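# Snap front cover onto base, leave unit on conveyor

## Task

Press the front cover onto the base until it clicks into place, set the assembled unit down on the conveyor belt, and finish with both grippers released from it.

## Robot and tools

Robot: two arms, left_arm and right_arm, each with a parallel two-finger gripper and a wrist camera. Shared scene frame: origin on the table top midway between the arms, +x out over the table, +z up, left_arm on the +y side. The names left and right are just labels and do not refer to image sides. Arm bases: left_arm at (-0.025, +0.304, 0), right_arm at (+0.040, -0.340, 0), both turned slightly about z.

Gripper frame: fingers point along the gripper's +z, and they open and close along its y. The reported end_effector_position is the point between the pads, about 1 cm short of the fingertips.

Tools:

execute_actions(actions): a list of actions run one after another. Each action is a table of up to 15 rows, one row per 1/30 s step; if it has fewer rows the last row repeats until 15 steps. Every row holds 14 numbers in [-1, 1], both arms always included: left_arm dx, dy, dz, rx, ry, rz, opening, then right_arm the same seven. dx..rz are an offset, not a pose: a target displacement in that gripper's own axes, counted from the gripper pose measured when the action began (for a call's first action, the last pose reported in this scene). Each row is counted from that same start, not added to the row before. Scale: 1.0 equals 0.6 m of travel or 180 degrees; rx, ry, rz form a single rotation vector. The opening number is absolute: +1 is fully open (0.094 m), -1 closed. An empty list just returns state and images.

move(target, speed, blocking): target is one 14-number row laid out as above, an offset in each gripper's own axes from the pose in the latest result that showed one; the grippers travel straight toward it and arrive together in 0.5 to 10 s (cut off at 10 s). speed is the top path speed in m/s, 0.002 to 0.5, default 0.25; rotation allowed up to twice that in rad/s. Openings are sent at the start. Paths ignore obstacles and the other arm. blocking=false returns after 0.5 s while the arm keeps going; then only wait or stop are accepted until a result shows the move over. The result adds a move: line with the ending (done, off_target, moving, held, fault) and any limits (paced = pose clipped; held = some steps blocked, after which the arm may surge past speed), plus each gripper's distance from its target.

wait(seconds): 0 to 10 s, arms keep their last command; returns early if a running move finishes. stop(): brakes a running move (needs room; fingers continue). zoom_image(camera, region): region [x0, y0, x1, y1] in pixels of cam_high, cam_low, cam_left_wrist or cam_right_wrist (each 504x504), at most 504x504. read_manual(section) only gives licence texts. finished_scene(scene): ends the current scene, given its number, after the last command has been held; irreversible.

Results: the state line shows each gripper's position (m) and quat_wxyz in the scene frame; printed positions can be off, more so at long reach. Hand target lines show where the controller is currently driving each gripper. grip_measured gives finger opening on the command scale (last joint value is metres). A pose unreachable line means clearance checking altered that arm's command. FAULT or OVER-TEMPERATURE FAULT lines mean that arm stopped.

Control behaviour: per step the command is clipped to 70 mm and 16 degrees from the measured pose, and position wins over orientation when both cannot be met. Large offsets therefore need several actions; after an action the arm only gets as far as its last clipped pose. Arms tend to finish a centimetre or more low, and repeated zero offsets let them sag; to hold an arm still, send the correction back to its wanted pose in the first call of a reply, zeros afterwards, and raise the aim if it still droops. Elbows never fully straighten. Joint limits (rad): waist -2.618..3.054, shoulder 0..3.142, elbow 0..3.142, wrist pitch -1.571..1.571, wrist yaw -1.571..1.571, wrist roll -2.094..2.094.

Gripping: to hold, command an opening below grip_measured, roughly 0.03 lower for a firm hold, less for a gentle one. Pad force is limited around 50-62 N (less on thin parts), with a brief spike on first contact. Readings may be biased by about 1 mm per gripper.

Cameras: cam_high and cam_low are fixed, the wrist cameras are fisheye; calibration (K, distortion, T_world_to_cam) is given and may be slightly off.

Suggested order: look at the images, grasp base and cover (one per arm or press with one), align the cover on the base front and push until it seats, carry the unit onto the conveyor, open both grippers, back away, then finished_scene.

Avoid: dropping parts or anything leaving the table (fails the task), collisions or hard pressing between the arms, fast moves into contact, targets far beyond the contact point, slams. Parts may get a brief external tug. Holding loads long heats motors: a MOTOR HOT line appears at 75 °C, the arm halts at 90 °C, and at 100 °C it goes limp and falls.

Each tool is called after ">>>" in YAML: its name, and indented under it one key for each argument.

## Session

>>> execute_actions:
  actions: []

Scene clock: 0.00 s.
left_arm: end_effector_position=(+0.4641, +0.4697, +0.2389) grip_measured=+1.000 end_effector_quat_wxyz=(+0.300, +0.520, +0.501, +0.623) | right_arm: end_effector_position=(+0.1851, -0.3902, +0.1473) grip_measured=+1.000 end_effector_quat_wxyz=(-0.040, +0.348, +0.936, -0.026)
Joint positions: left_arm=[0.414 1.696 0.91  0.743 0.011 1.927 0.094] | right_arm=[-0.127  1.198  1.078 -1.534  0.046  0.429  0.094]
Joint velocities: left_arm=[-0.002 -0.017  0.022  0.022  0.007  0.007  0.   ] | right_arm=[ 0.007 -0.017 -0.017 -0.007  0.007 -0.095  0.   ]
Motor temperatures (°C, as the motors report them): left_arm=[23 26 26 28 25 22] | right_arm=[25 28 25 28 24 24]
Hand target (left_arm): +0.464, +0.470, +0.244; +0.304, +0.516, +0.501, +0.624
Hand target (right_arm): +0.187, -0.391, +0.150; -0.032, +0.349, +0.936, -0.027
camera_calibration (this result's frames):
cam_left_wrist: T_world_to_cam=[[-0.130678, 0.393916, -0.909809, 0.0980689], [-0.666175, 0.644752, 0.37484, -0.0476119], [0.734257, 0.655076, 0.178162, -0.575441], [0, 0, 0, 1]] pos_world=[0.403619, 0.369024, 0.209592]
cam_right_wrist: T_world_to_cam=[[-0.554655, -0.831927, 0.0159662, -0.216262], [-0.682925, 0.466108, 0.562456, 0.258205], [-0.475365, 0.301066, -0.826673, 0.42625], [0, 0, 0, 1]] pos_world=[0.259008, -0.428595, 0.210593]

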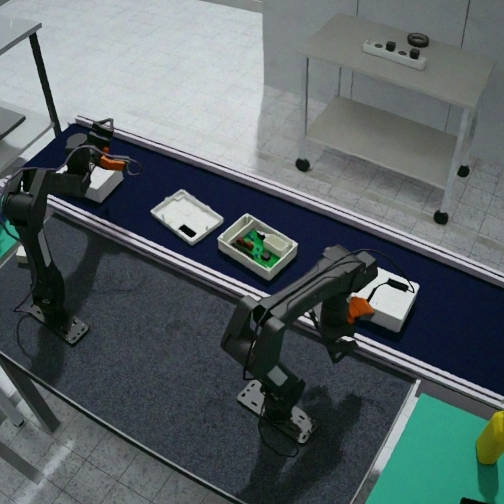

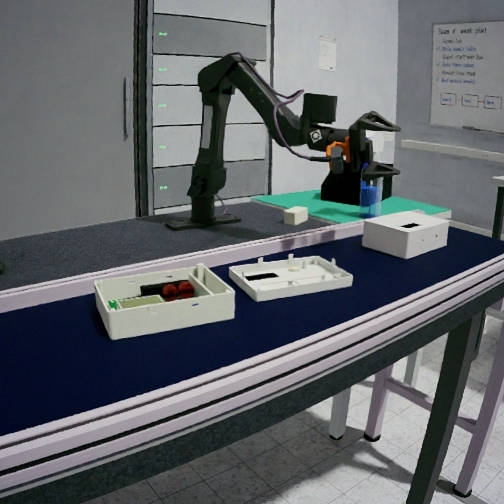

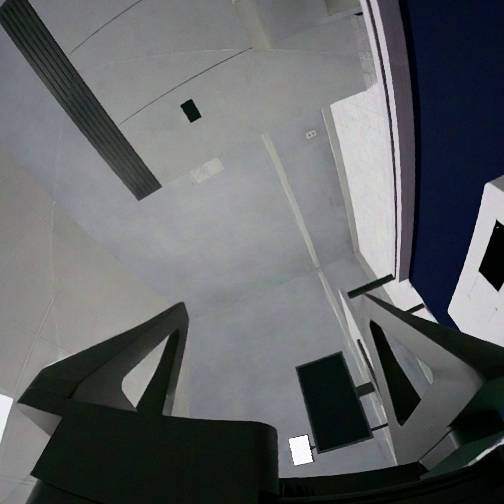

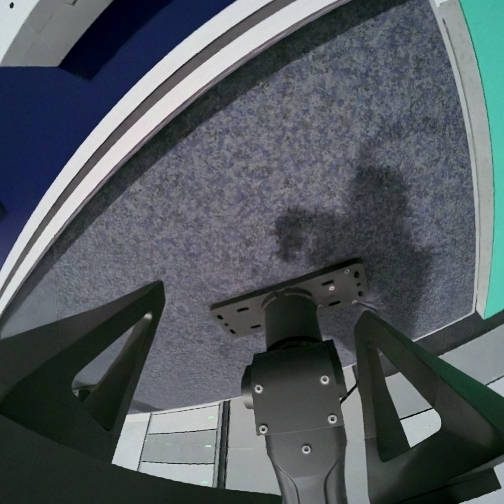

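>>> zoom_image:
  camera: "cam_high"
  region: [130,170,330,300]

>>> zoom_image:
  camera: "cam_low"
  region: [80,240,370,350]

Region (130, 170, 330, 300) of cam_high's 504x504 image, scaled by 2.520, with more detail than that image has; it fills the top 328 rows of this view, and the rest is white.

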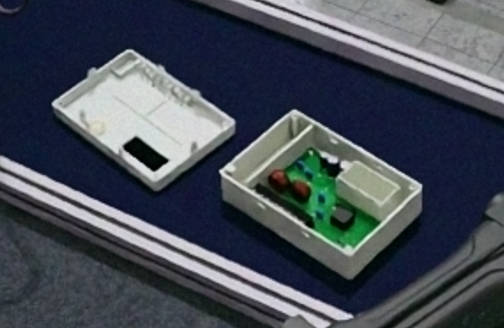

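Region (80, 240, 370, 350) of cam_low's 504x504 image, scaled by 1.738, with more detail than that image has; it fills the top 191 rows of this view, and the rest is white.

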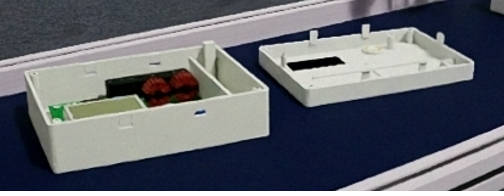

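>>> move:
  target: [0,0.008,0,0,0,0,1, 0.126,0.506,-0.087,-0.0947,-0.1817,-0.300,0.6]
  speed: 0.3

Scene clock: 5.30 s.
left_arm: end_effector_position=(+0.4641, +0.4697, +0.2389) grip_measured=+1.000 end_effector_quat_wxyz=(+0.300, +0.521, +0.500, +0.623) | right_arm: end_effector_position=(+0.3272, -0.1182, +0.1749) grip_measured=+0.602 end_effector_quat_wxyz=(+0.241, -0.116, +0.963, +0.034)
Joint positions: left_arm=[0.414 1.696 0.91  0.743 0.011 1.928 0.094] | right_arm=[ 0.927  1.517  1.33  -0.946  0.232  0.477  0.075]
Joint velocities: left_arm=[ 0.002 -0.012 -0.007 -0.051  0.051 -0.051  0.   ] | right_arm=[ 0.012 -0.022 -0.002  0.066 -0.051 -0.022 -0.   ]
Motor temperatures (°C, as the motors report them): left_arm=[23 27 26 29 25 22] | right_arm=[25 28 26 28 24 24]
Hand target (left_arm): +0.465, +0.468, +0.243; +0.300, +0.520, +0.501, +0.623
Hand target (right_arm): +0.335, -0.111, +0.186; +0.262, -0.120, +0.957, +0.037
Off the commanded pose (left_arm): 0.005 m, 0 deg.
Off the commanded pose (right_arm): 0.010 m, 2 deg.
move: done
camera_calibration (this result's frames):
cam_left_wrist: T_world_to_cam=[[-0.130984, 0.394911, -0.909334, 0.0976298], [-0.66601, 0.644377, 0.375778, -0.0477368], [0.734353, 0.654846, 0.178611, -0.575485], [0, 0, 0, 1]] pos_world=[0.403604, 0.369059, 0.209505]
cam_right_wrist: T_world_to_cam=[[0.369141, -0.929367, 0.00339524, -0.223176], [-0.928594, -0.368679, 0.0423021, 0.285667], [-0.0380624, -0.0187682, -0.999099, 0.283971], [0, 0, 0, 1]] pos_world=[0.358461, -0.0967636, 0.272389]

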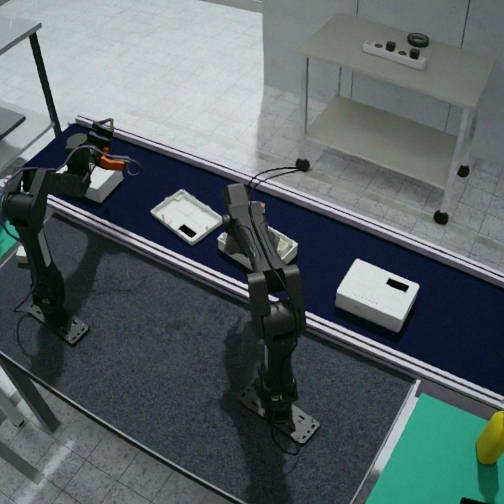

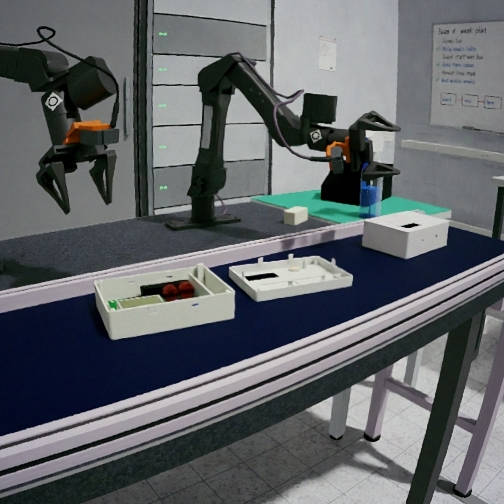

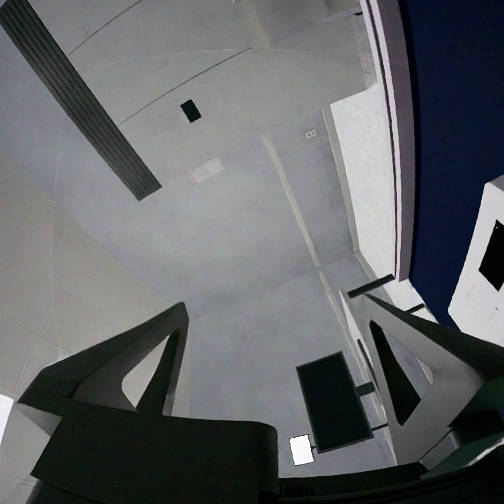

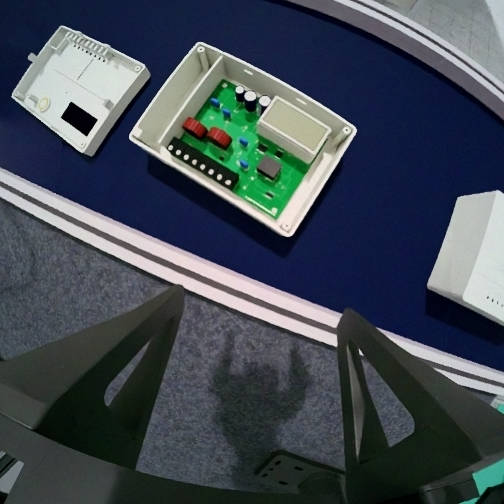

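>>> move:
  target: [0,0.008,0,0,0,0,1, -0.132,0.390,0.194,-0.1878,-0.0321,-0.3107,-0.3]
  speed: 0.3

Scene clock: 10.03 s.
left_arm: end_effector_position=(+0.4641, +0.4697, +0.2389) grip_measured=+1.000 end_effector_quat_wxyz=(+0.299, +0.521, +0.500, +0.624) | right_arm: end_effector_position=(+0.3990, +0.1320, +0.1069) grip_measured=-0.298 end_effector_quat_wxyz=(-0.235, +0.598, -0.745, -0.181)
Joint positions: left_arm=[0.414 1.696 0.91  0.743 0.011 1.93  0.094] | right_arm=[ 0.996  2.397  2.221 -0.85  -0.273 -0.439  0.033]
Joint velocities: left_arm=[ 0.012  0.002 -0.007 -0.007 -0.037 -0.095  0.   ] | right_arm=[ 0.002 -0.007 -0.007  0.007 -0.051 -0.037  0.001]
Motor temperatures (°C, as the motors report them): left_arm=[23 27 26 30 25 22] | right_arm=[25 29 26 29 24 24]
Hand target (left_arm): +0.465, +0.468, +0.243; +0.300, +0.521, +0.500, +0.624
Hand target (right_arm): +0.393, +0.140, +0.112; +0.236, -0.607, +0.734, +0.192
Off the commanded pose (left_arm): 0.005 m, 0 deg.
Off the commanded pose (right_arm): 0.011 m, 2 deg.
move: off_target (right_arm)
camera_calibration (this result's frames):
cam_left_wrist: T_world_to_cam=[[-0.13139, 0.396236, -0.908699, 0.0970442], [-0.665788, 0.643876, 0.377028, -0.0479026], [0.734481, 0.654539, 0.17921, -0.575543], [0, 0, 0, 1]] pos_world=[0.403583, 0.369106, 0.209388]
cam_right_wrist: T_world_to_cam=[[0.995436, -0.0872453, 0.0386602, -0.381773], [-0.0846116, -0.994278, -0.0652016, 0.204712], [0.0441276, 0.061633, -0.997123, 0.179832], [0, 0, 0, 1]] pos_world=[0.389416, 0.159149, 0.207421]

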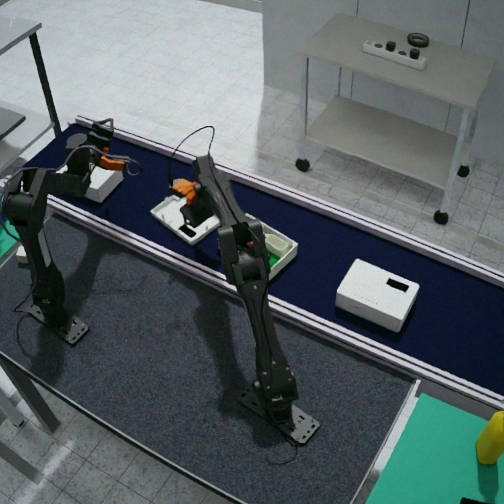

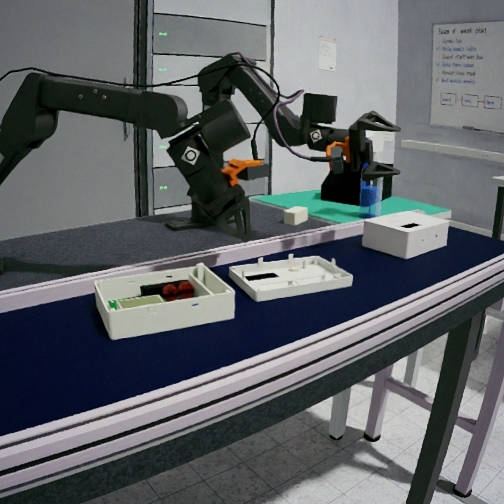

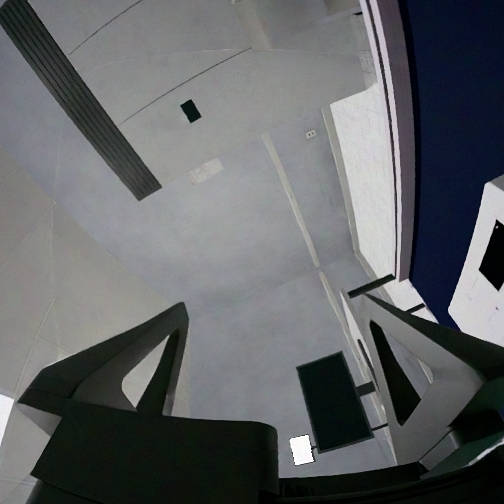

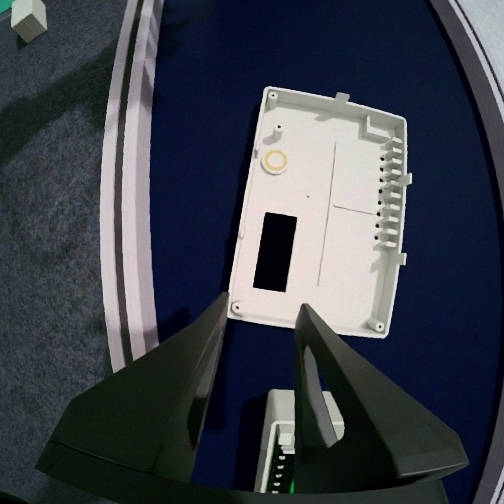

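>>> move:
  target: [0,0.008,0,0,0,0,1, 0.016,0.043,0.076,0,0,-0.008,-0.3]
  speed: 0.1

Scene clock: 11.70 s.
left_arm: end_effector_position=(+0.4641, +0.4697, +0.2389) grip_measured=+1.000 end_effector_quat_wxyz=(+0.299, +0.521, +0.500, +0.624) | right_arm: end_effector_position=(+0.3795, +0.1541, +0.0692) grip_measured=-0.298 end_effector_quat_wxyz=(-0.239, +0.609, -0.735, -0.179)
Joint positions: left_arm=[0.414 1.696 0.91  0.743 0.011 1.931 0.094] | right_arm=[ 1.054  2.416  2.102 -0.698 -0.245 -0.419  0.033]
Joint velocities: left_arm=[-0.007 -0.007  0.012 -0.037  0.007 -0.037  0.   ] | right_arm=[-0.027  0.007 -0.007  0.007  0.037  0.081  0.001]
Motor temperatures (°C, as the motors report them): left_arm=[23 27 27 30 25 22] | right_arm=[25 30 26 29 24 24]
Hand target (left_arm): +0.465, +0.468, +0.243; +0.299, +0.521, +0.500, +0.624
Hand target (right_arm): +0.378, +0.156, +0.064; +0.238, -0.607, +0.737, +0.179
Off the commanded pose (left_arm): 0.005 m, 0 deg.
Off the commanded pose (right_arm): 0.006 m, 0 deg.
move: done
camera_calibration (this result's frames):
cam_left_wrist: T_world_to_cam=[[-0.131694, 0.397229, -0.908221, 0.0966048], [-0.665622, 0.643499, 0.377964, -0.0480264], [0.734578, 0.654308, 0.179659, -0.575586], [0, 0, 0, 1]] pos_world=[0.403568, 0.369141, 0.2093]
cam_right_wrist: T_world_to_cam=[[0.996611, -0.0609812, 0.0552133, -0.364572], [-0.0573744, -0.996253, -0.0647087, 0.212537], [0.0589524, 0.0613215, -0.996376, 0.136125], [0, 0, 0, 1]] pos_world=[0.367505, 0.181161, 0.169514]

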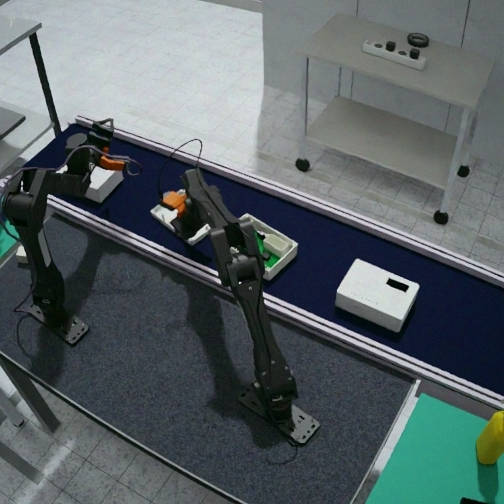

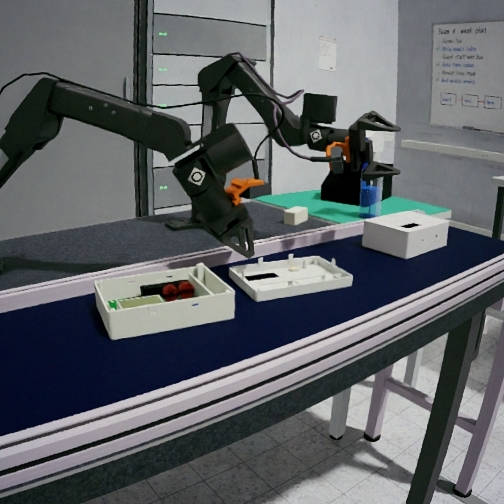

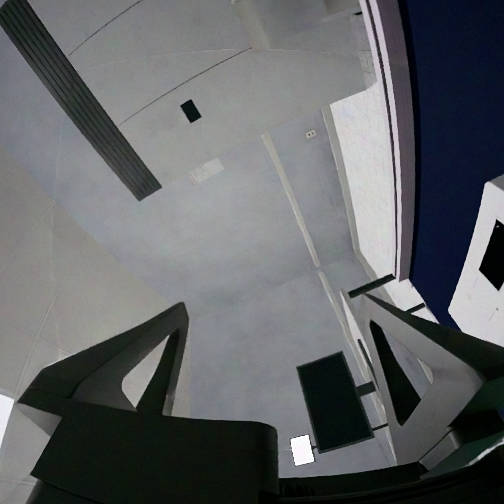

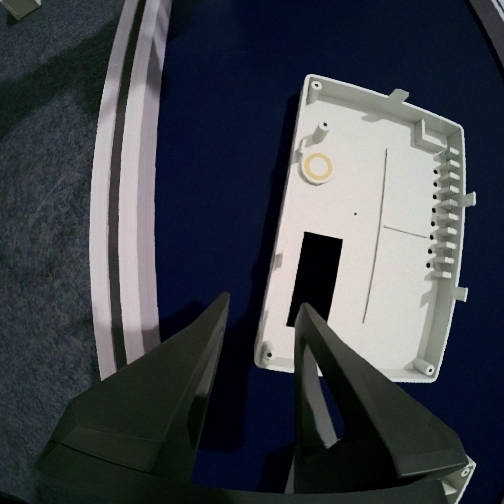

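>>> move:
  target: [0,0.008,0,0,0,0,1, 0.036,-0.007,0.040,0,0,0,-0.3]
  speed: 0.06

Scene clock: 12.80 s.
left_arm: end_effector_position=(+0.4641, +0.4697, +0.2389) grip_measured=+1.000 end_effector_quat_wxyz=(+0.299, +0.522, +0.499, +0.624) | right_arm: end_effector_position=(+0.3786, +0.1528, +0.0435) grip_measured=-0.298 end_effector_quat_wxyz=(-0.238, +0.610, -0.735, -0.179)
Joint positions: left_arm=[0.414 1.696 0.91  0.743 0.011 1.932 0.094] | right_arm=[ 1.054  2.425  2.016 -0.604 -0.245 -0.42   0.033]
Joint velocities: left_arm=[-0.022 -0.012  0.012 -0.022  0.051 -0.007  0.   ] | right_arm=[ 0.002  0.007 -0.002  0.037 -0.022  0.037  0.001]
Motor temperatures (°C, as the motors report them): left_arm=[23 28 27 30 25 22] | right_arm=[25 30 26 29 24 24]
Hand target (left_arm): +0.465, +0.468, +0.243; +0.299, +0.521, +0.500, +0.624
Hand target (right_arm): +0.383, +0.149, +0.037; +0.238, -0.609, +0.735, +0.179
Off the commanded pose (left_arm): 0.005 m, 0 deg.
Off the commanded pose (right_arm): 0.009 m, 0 deg.
move: done
camera_calibration (this result's frames):
cam_left_wrist: T_world_to_cam=[[-0.131999, 0.398222, -0.907742, 0.0961653], [-0.665455, 0.64312, 0.3789, -0.0481498], [0.734674, 0.654076, 0.180108, -0.575629], [0, 0, 0, 1]] pos_world=[0.403552, 0.369176, 0.209213]
cam_right_wrist: T_world_to_cam=[[0.996646, -0.0601757, 0.0554577, -0.36244], [-0.0566273, -0.996375, -0.0634762, 0.209227], [0.0590764, 0.0601229, -0.996441, 0.110815], [0, 0, 0, 1]] pos_world=[0.366526, 0.179996, 0.143802]

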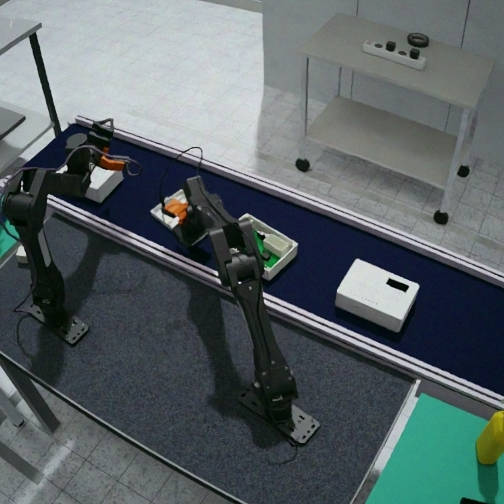

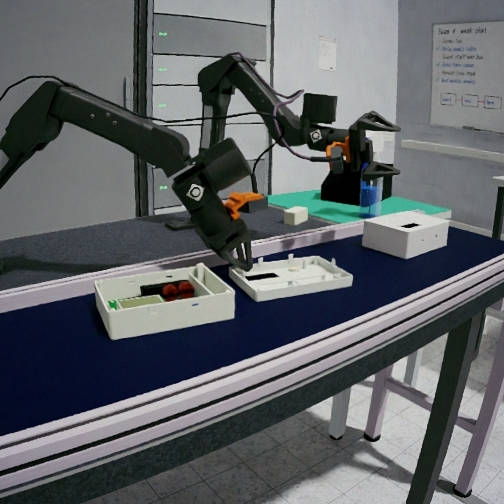

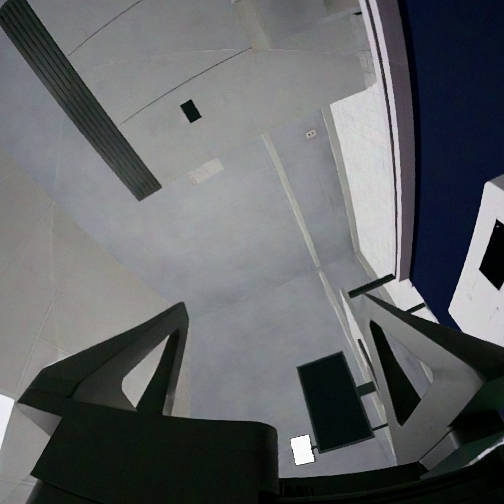

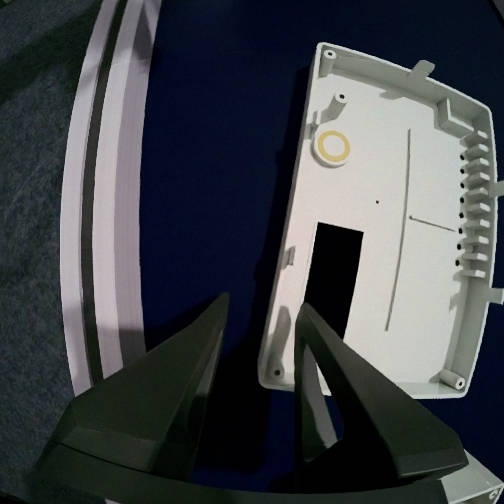

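>>> execute_actions:
  actions: []

Scene clock: 13.40 s.
left_arm: end_effector_position=(+0.4641, +0.4697, +0.2389) grip_measured=+1.000 end_effector_quat_wxyz=(+0.299, +0.522, +0.499, +0.624) | right_arm: end_effector_position=(+0.3790, +0.1533, +0.0439) grip_measured=-0.298 end_effector_quat_wxyz=(-0.240, +0.610, -0.734, -0.179)
Joint positions: left_arm=[0.414 1.696 0.91  0.743 0.011 1.932 0.094] | right_arm=[ 1.054  2.425  2.016 -0.601 -0.245 -0.42   0.033]
Joint velocities: left_arm=[ 0.012 -0.007 -0.007 -0.007  0.007  0.022  0.   ] | right_arm=[ 0.007  0.002  0.002 -0.066  0.022  0.022  0.001]
Motor temperatures (°C, as the motors report them): left_arm=[23 28 27 31 25 22] | right_arm=[25 30 26 29 24 24]
Hand target (left_arm): +0.465, +0.468, +0.243; +0.299, +0.521, +0.500, +0.624
Hand target (right_arm): +0.383, +0.149, +0.037; +0.238, -0.609, +0.735, +0.179
Off the commanded pose (left_arm): 0.005 m, 0 deg.
Off the commanded pose (right_arm): 0.009 m, 0 deg.
camera_calibration (this result's frames):
cam_left_wrist: T_world_to_cam=[[-0.131999, 0.398222, -0.907742, 0.0961653], [-0.665455, 0.64312, 0.3789, -0.0481498], [0.734674, 0.654076, 0.180108, -0.575629], [0, 0, 0, 1]] pos_world=[0.403552, 0.369176, 0.209213]
cam_right_wrist: T_world_to_cam=[[0.996538, -0.0603098, 0.0572169, -0.36284], [-0.0565037, -0.996221, -0.0659563, 0.209802], [0.0609785, 0.062495, -0.996181, 0.110059], [0, 0, 0, 1]] pos_world=[0.366728, 0.180248, 0.144237]

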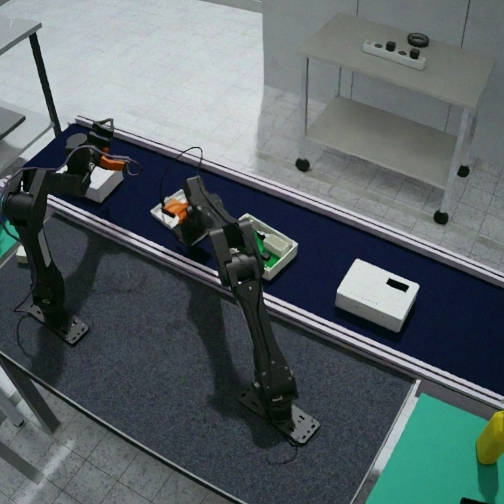

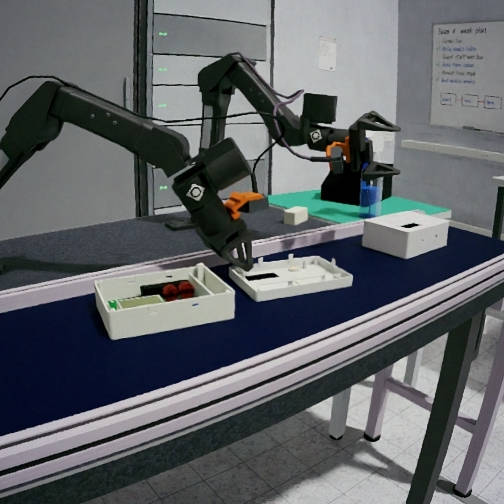

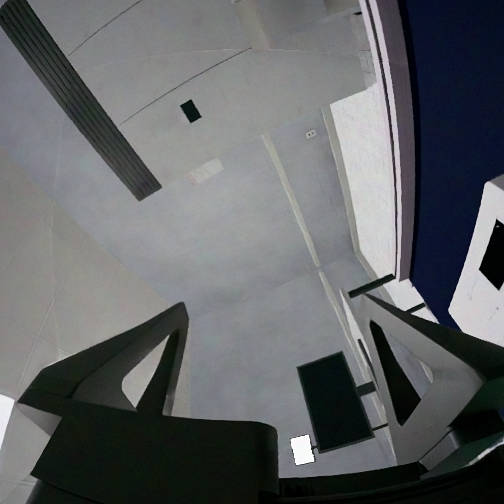

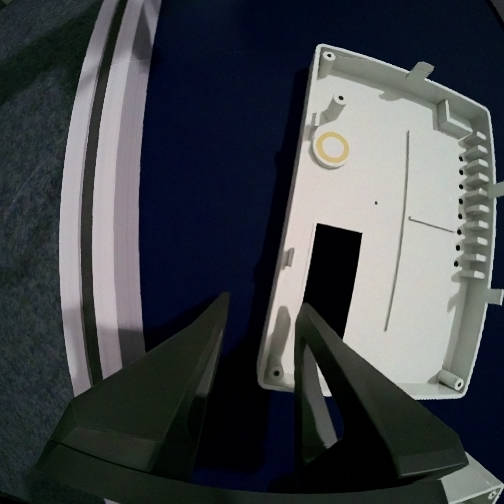

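>>> execute_actions:
  actions:
    - [[0,0.008,0,0,0,0,1, 0.016,-0.005,0.023,0,0,0,-0.3]]
    - [[0,0,0,0,0,0,1, 0.006,0,0.008,0,0,0,-0.3]]

Scene clock: 14.60 s.
left_arm: end_effector_position=(+0.4641, +0.4697, +0.2389) grip_measured=+1.000 end_effector_quat_wxyz=(+0.298, +0.522, +0.499, +0.624) | right_arm: end_effector_position=(+0.3818, +0.1569, +0.0385) grip_measured=-0.298 end_effector_quat_wxyz=(-0.248, +0.609, -0.732, -0.180)
Joint positions: left_arm=[0.414 1.696 0.91  0.743 0.011 1.934 0.094] | right_arm=[ 1.054  2.436  2.006 -0.561 -0.245 -0.42   0.033]
Joint velocities: left_arm=[-0.007  0.017  0.012 -0.037 -0.081 -0.022  0.   ] | right_arm=[-0.002  0.012 -0.002 -0.022 -0.022  0.022 -0.   ]
Motor temperatures (°C, as the motors report them): left_arm=[23 28 27 31 25 22] | right_arm=[25 30 26 29 24 24]
Hand target (left_arm): +0.464, +0.470, +0.239; +0.298, +0.522, +0.499, +0.624
Hand target (right_arm): +0.381, +0.156, +0.032; +0.246, -0.609, +0.732, +0.180
Off the commanded pose (left_arm): 0.000 m, 0 deg.
Off the commanded pose (right_arm): 0.007 m, 0 deg.
camera_calibration (this result's frames):
cam_left_wrist: T_world_to_cam=[[-0.132607, 0.400206, -0.90678, 0.0952858], [-0.665121, 0.642361, 0.380772, -0.0483952], [0.734867, 0.653611, 0.181004, -0.575715], [0, 0, 0, 1]] pos_world=[0.403521, 0.369247, 0.209038]
cam_right_wrist: T_world_to_cam=[[0.995859, -0.0608502, 0.0675401, -0.365231], [-0.0553758, -0.995242, -0.0801617, 0.213139], [0.0720966, 0.0760896, -0.994491, 0.0978534], [0, 0, 0, 1]] pos_world=[0.368467, 0.182455, 0.139068]

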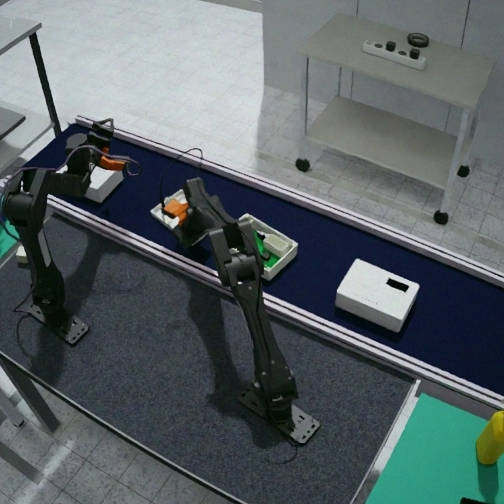

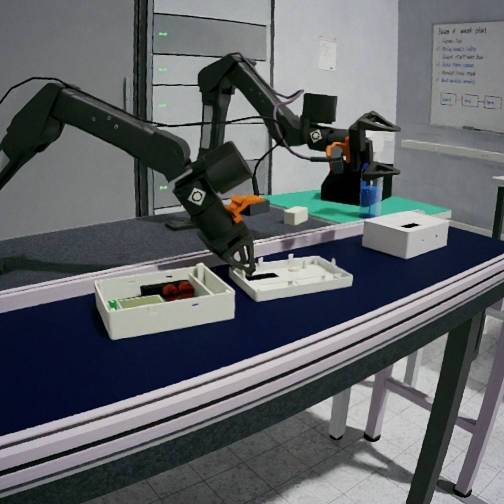

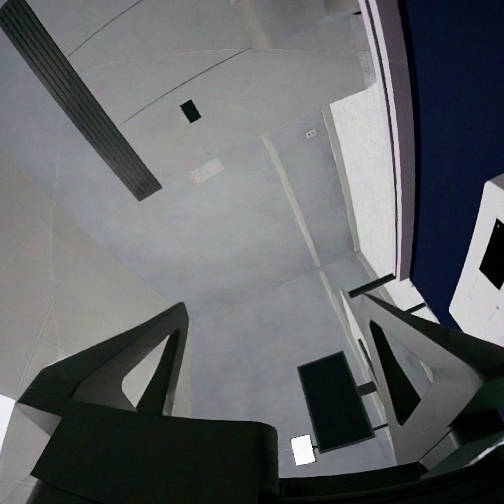

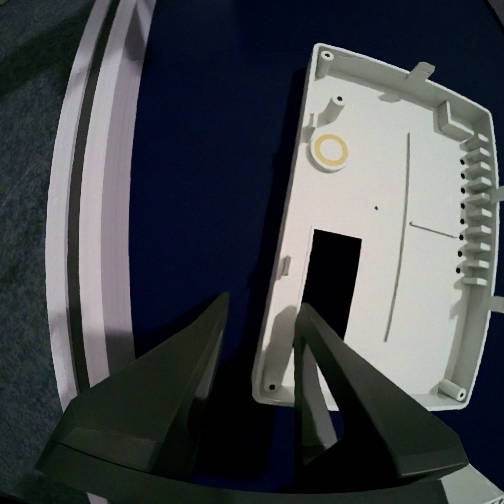

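>>> execute_actions:
  actions:
    - [[0,0.008,0,0,0,0,1, 0.014,0,0.016,0,0,0,-0.3]]
    - [[0,0,0,0,0,0,1, 0.006,0,0.008,0,0,0,-0.6],[0,0,0,0,0,0,1, 0.006,0,0.008,0,0,0,-0.7],[0,0,0,0,0,0,1, 0.006,0,0.008,0,0,0,-0.8],[0,0,0,0,0,0,1, 0.006,0,0.008,0,0,0,-0.85],[0,0,0,0,0,0,1, 0.006,0,0.008,0,0,0,-0.9],[0,0,0,0,0,0,1, 0.006,0,0.008,0,0,0,-1]]

>>> zoom_image:
  camera: "cam_low"
  region: [180, 200, 380, 320]

Scene clock: 15.83 s.
left_arm: end_effector_position=(+0.4641, +0.4697, +0.2389) grip_measured=+1.000 end_effector_quat_wxyz=(+0.297, +0.523, +0.498, +0.625) | right_arm: end_effector_position=(+0.3851, +0.1606, +0.0384) grip_measured=-0.958 end_effector_quat_wxyz=(-0.261, +0.608, -0.727, -0.182)
Joint positions: left_arm=[0.414 1.696 0.91  0.743 0.011 1.937 0.094] | right_arm=[ 1.054  2.436  1.99  -0.518 -0.243 -0.42   0.002]
Joint velocities: left_arm=[-0.007 -0.002 -0.007 -0.007 -0.007  0.007  0.   ] | right_arm=[ 0.002  0.002 -0.002 -0.081 -0.066 -0.007 -0.   ]
Motor temperatures (°C, as the motors report them): left_arm=[23 28 27 31 25 22] | right_arm=[25 31 26 29 24 24]
Hand target (left_arm): +0.464, +0.470, +0.239; +0.297, +0.523, +0.498, +0.624
Hand target (right_arm): +0.384, +0.160, +0.032; +0.258, -0.608, +0.728, +0.183
Off the commanded pose (left_arm): 0.000 m, 0 deg.
Off the commanded pose (right_arm): 0.007 m, 0 deg.
camera_calibration (this result's frames):
cam_left_wrist: T_world_to_cam=[[-0.133315, 0.402518, -0.905652, 0.0942589], [-0.664729, 0.641469, 0.382952, -0.0486792], [0.735093, 0.653067, 0.182048, -0.575814], [0, 0, 0, 1]] pos_world=[0.403484, 0.36933, 0.208834]
cam_right_wrist: T_world_to_cam=[[0.994386, -0.0633159, 0.0847794, -0.367994], [-0.0545225, -0.993259, -0.102297, 0.217205], [0.0906849, 0.0971004, -0.991135, 0.0865832], [0, 0, 0, 1]] pos_world=[0.369919, 0.184034, 0.139233]

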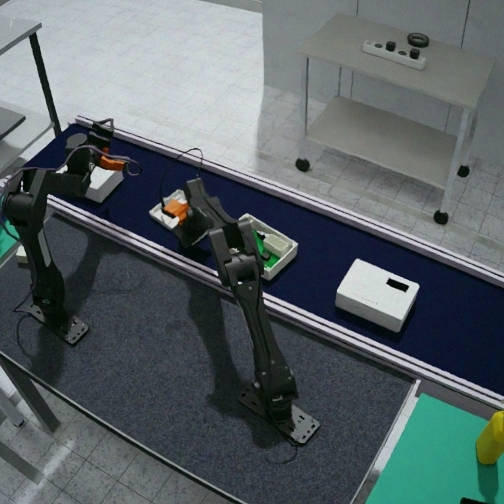

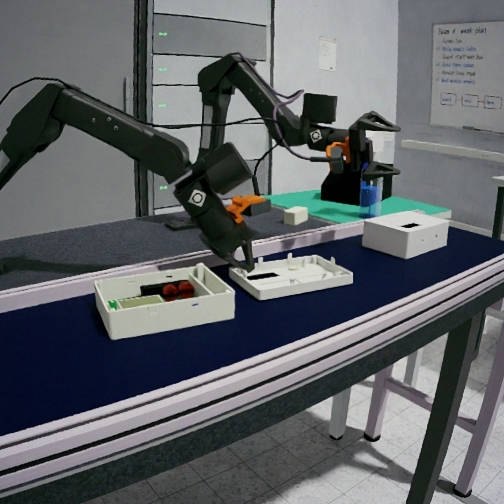

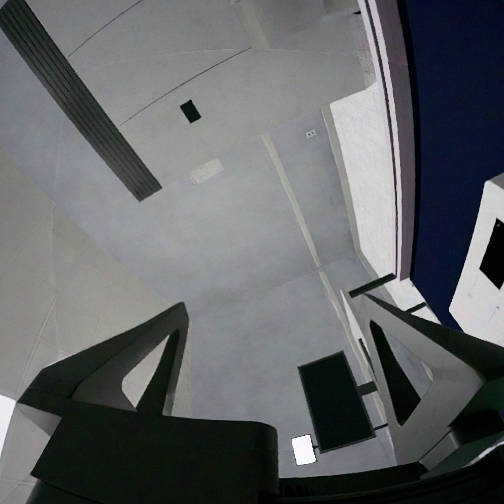

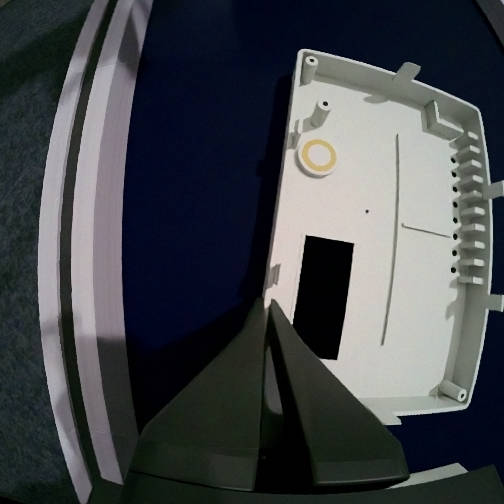

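Region (180, 200, 380, 320) of cam_low's 504x504 image, scaled by 2.520, with more detail than that image has; it fills the top 302 rows of this view, and the rest is white.

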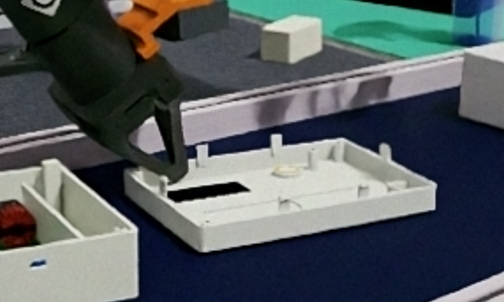

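>>> move:
  target: [0,0.008,0,0,0,0,1, -0.065,-0.005,-0.087,0,0,0,-1]
  speed: 0.1

Scene clock: 18.60 s.
left_arm: end_effector_position=(+0.4641, +0.4697, +0.2389) grip_measured=+1.000 end_effector_quat_wxyz=(+0.297, +0.523, +0.498, +0.625) | right_arm: end_effector_position=(+0.3794, +0.1534, +0.0748) grip_measured=-0.958 end_effector_quat_wxyz=(-0.232, +0.610, -0.737, -0.176)
Joint positions: left_arm=[0.414 1.696 0.91  0.743 0.011 1.938 0.094] | right_arm=[ 1.054  2.427  2.153 -0.752 -0.243 -0.42   0.002]
Joint velocities: left_arm=[-0.007  0.012  0.012 -0.051 -0.037 -0.022  0.   ] | right_arm=[-0.002 -0.002  0.012 -0.037  0.037 -0.007 -0.001]
Motor temperatures (°C, as the motors report them): left_arm=[23 28 27 31 25 22] | right_arm=[25 31 27 30 24 24]
Hand target (left_arm): +0.465, +0.468, +0.243; +0.297, +0.523, +0.498, +0.625
Hand target (right_arm): +0.385, +0.159, +0.104; +0.261, -0.608, +0.728, +0.182
Off the commanded pose (left_arm): 0.005 m, 0 deg.
Off the commanded pose (right_arm): 0.030 m, 4 deg.
move: off_target (right_arm)
camera_calibration (this result's frames):
cam_left_wrist: T_world_to_cam=[[-0.133618, 0.403509, -0.905167, 0.0938186], [-0.664561, 0.641086, 0.383886, -0.0488002], [0.735191, 0.652832, 0.182495, -0.575856], [0, 0, 0, 1]] pos_world=[0.403469, 0.369366, 0.208746]
cam_right_wrist: T_world_to_cam=[[0.997013, -0.0600403, 0.0485884, -0.36461], [-0.0575458, -0.997029, -0.0512069, 0.2114], [0.0515186, 0.0482579, -0.997505, 0.146672], [0, 0, 0, 1]] pos_world=[0.368129, 0.181802, 0.174847]

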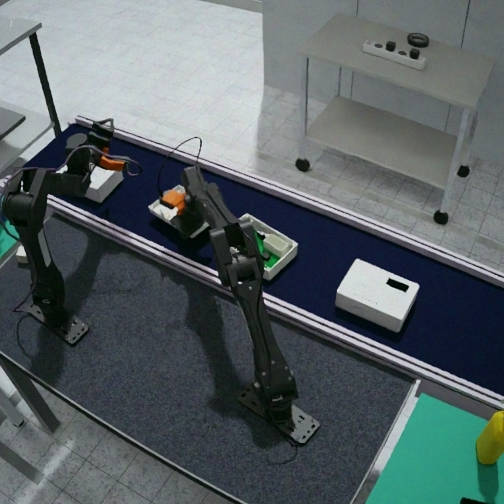

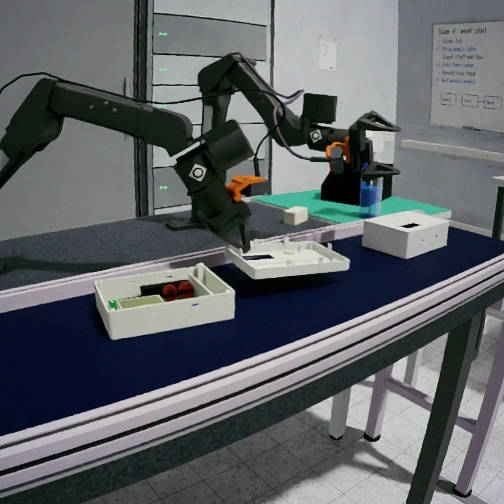

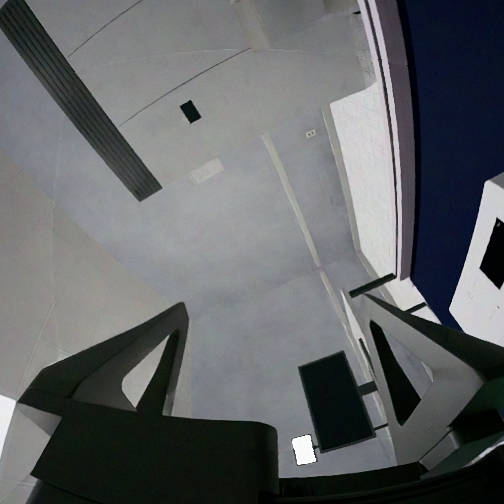

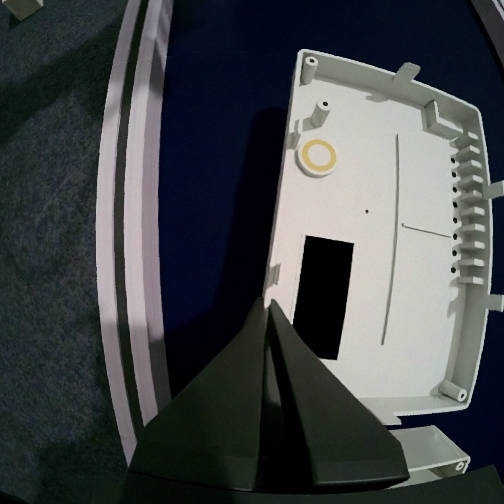

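>>> move:
  target: [-0.453,0.125,-0.403,-0.119,-0.591,-0.067,1, 0.24,-0.045,-0.46,-0.108,-0.025,-0.168,-1]
  speed: 0.2

Scene clock: 24.90 s.
left_arm: end_effector_position=(+0.3234, +0.1299, +0.2186) grip_measured=+1.000 end_effector_quat_wxyz=(+0.705, +0.709, +0.005, +0.014) | right_arm: end_effector_position=(+0.3556, -0.1226, +0.2090) grip_measured=-0.957 end_effector_quat_wxyz=(-0.191, +0.804, -0.516, -0.225)
Joint positions: left_arm=[0.095 1.743 0.931 0.483 1.552 1.912 0.094] | right_arm=[ 0.494  1.959  1.973 -1.558 -0.599 -1.657  0.002]
Joint velocities: left_arm=[ 0.002  0.002  0.007 -0.051 -0.022  0.007  0.   ] | right_arm=[-0.027  0.002 -0.002 -0.022 -0.022 -0.051  0.   ]
Motor temperatures (°C, as the motors report them): left_arm=[23 28 27 31 25 22] | right_arm=[25 33 27 29 24 24]
Hand target (left_arm): +0.323, +0.127, +0.221; +0.707, +0.707, +0.003, -0.002
Hand target (right_arm): +0.350, -0.121, +0.222; -0.211, +0.800, -0.509, -0.238
Off the commanded pose (left_arm): 0.005 m, 2 deg.
Off the commanded pose (right_arm): 0.017 m, 4 deg.
joint sent to its limit (right arm) — the command would take joint 4 (wrist pitch) past its lower limit, so that joint was sent only as far as its limit.
move: off_target (right_arm)
camera_calibration (this result's frames):
cam_left_wrist: T_world_to_cam=[[0.0862375, -0.0293465, -0.995842, 0.198622], [0.879549, 0.471717, 0.0622657, -0.323737], [0.467928, -0.881262, 0.0664914, 0.0641473], [0, 0, 0, 1]] pos_world=[0.237597, 0.215072, 0.213688]
cam_right_wrist: T_world_to_cam=[[0.852921, 0.512337, 0.100179, -0.253353], [0.51854, -0.853641, -0.0491316, -0.246029], [0.0603449, 0.0938522, -0.993756, 0.296734], [0, 0, 0, 1]] pos_world=[0.32576, -0.108067, 0.308174]

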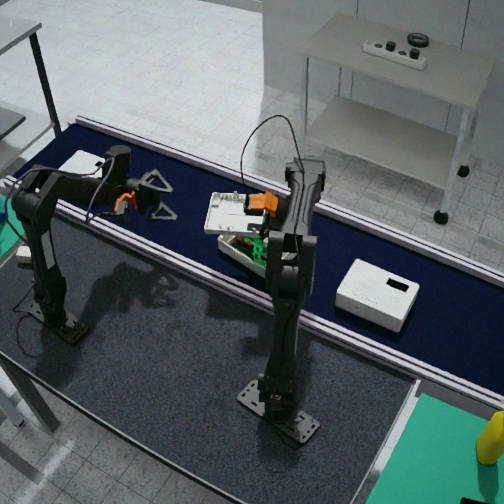

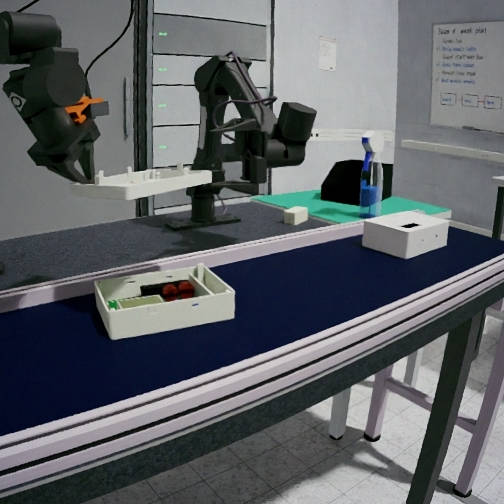

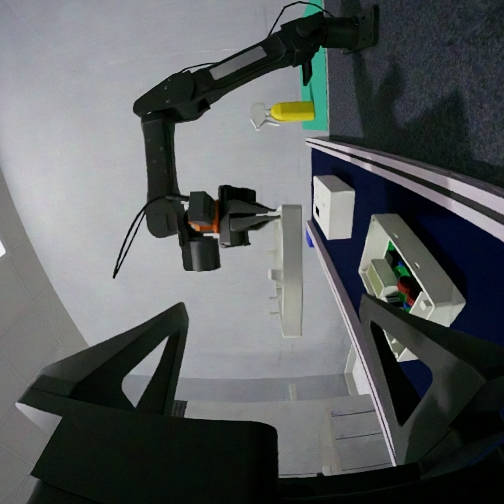

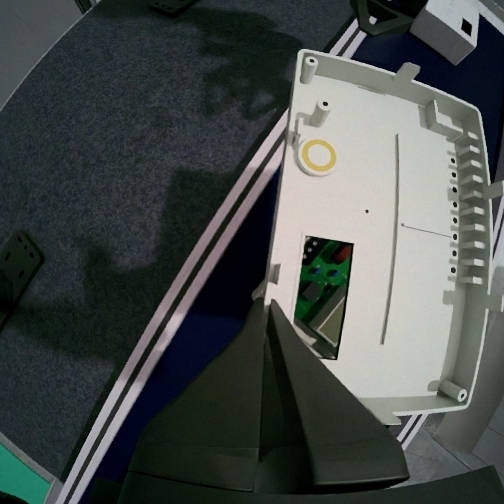

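>>> move:
  target: [0.012,-0.03,0.117,-0.016,-0.008,0,0.4, -0.008,0,-0.012,0,0,0,-1]
  speed: 0.12

Scene clock: 27.03 s.
left_arm: end_effector_position=(+0.3341, +0.0620, +0.2066) grip_measured=+0.403 end_effector_quat_wxyz=(+0.718, +0.695, -0.022, +0.018) | right_arm: end_effector_position=(+0.3567, -0.1256, +0.2068) grip_measured=-0.957 end_effector_quat_wxyz=(-0.185, +0.807, -0.518, -0.217)
Joint positions: left_arm=[-0.092  1.948  0.931  1.207  1.397  1.441  0.066] | right_arm=[ 0.494  1.959  1.973 -1.558 -0.578 -1.657  0.002]
Joint velocities: left_arm=[-0.012  0.027 -0.007  0.066 -0.051 -0.183 -0.001] | right_arm=[-0.012  0.002  0.007 -0.007 -0.037 -0.007 -0.   ]
Motor temperatures (°C, as the motors report them): left_arm=[23 28 27 31 25 22] | right_arm=[25 33 27 29 24 24]
Hand target (left_arm): +0.333, +0.060, +0.198; +0.719, +0.695, -0.004, +0.006
Hand target (right_arm): +0.355, -0.123, +0.217; -0.196, +0.803, -0.517, -0.222
Off the commanded pose (left_arm): 0.007 m, 3 deg.
Off the commanded pose (right_arm): 0.011 m, 1 deg.
joint sent to its limit (right arm) — the command would take joint 4 (wrist pitch) past its lower limit, so that joint was sent only as far as its limit.
move: off_target (left_arm, right_arm)
camera_calibration (this result's frames):
cam_left_wrist: T_world_to_cam=[[0.129438, -0.0712534, -0.989024, 0.170547], [0.891753, 0.444529, 0.084682, -0.307372], [0.433616, -0.892926, 0.121079, 0.00102159], [0, 0, 0, 1]] pos_world=[0.251582, 0.1497, 0.19458]
cam_right_wrist: T_world_to_cam=[[0.852146, 0.514396, 0.0961478, -0.251169], [0.518887, -0.854391, -0.0277864, -0.253927], [0.0678546, 0.0735679, -0.994979, 0.289839], [0, 0, 0, 1]] pos_world=[0.326125, -0.109076, 0.305477]

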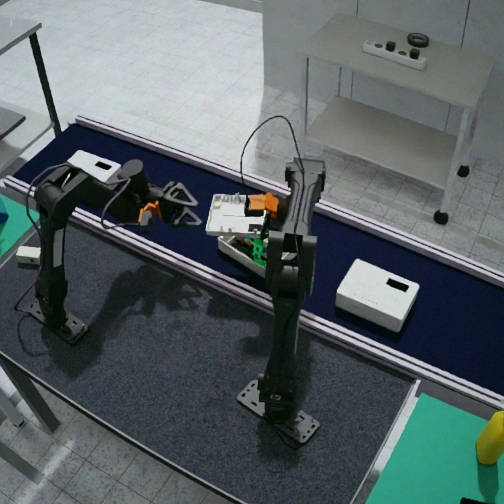

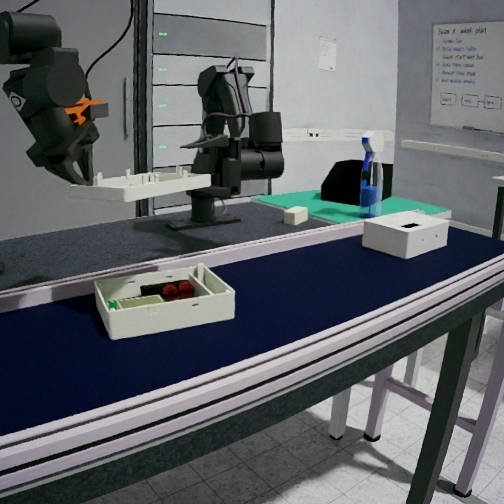

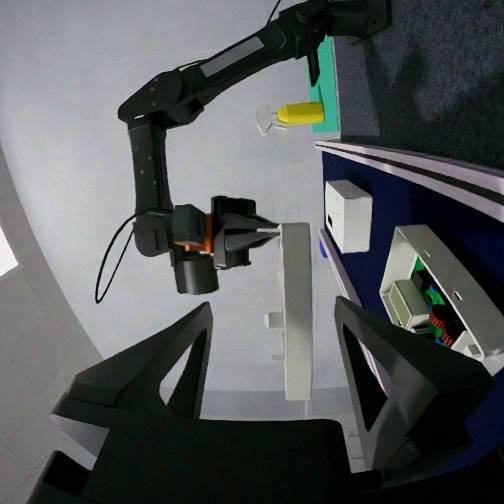

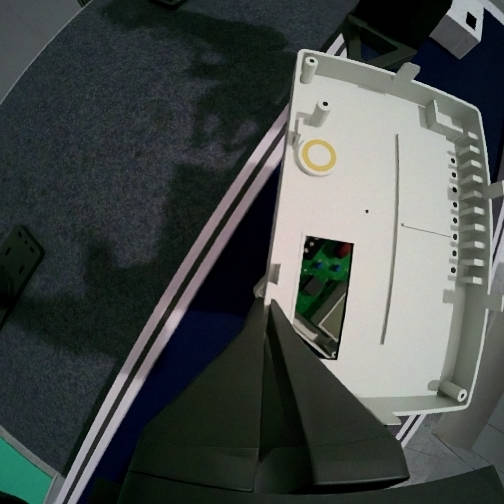

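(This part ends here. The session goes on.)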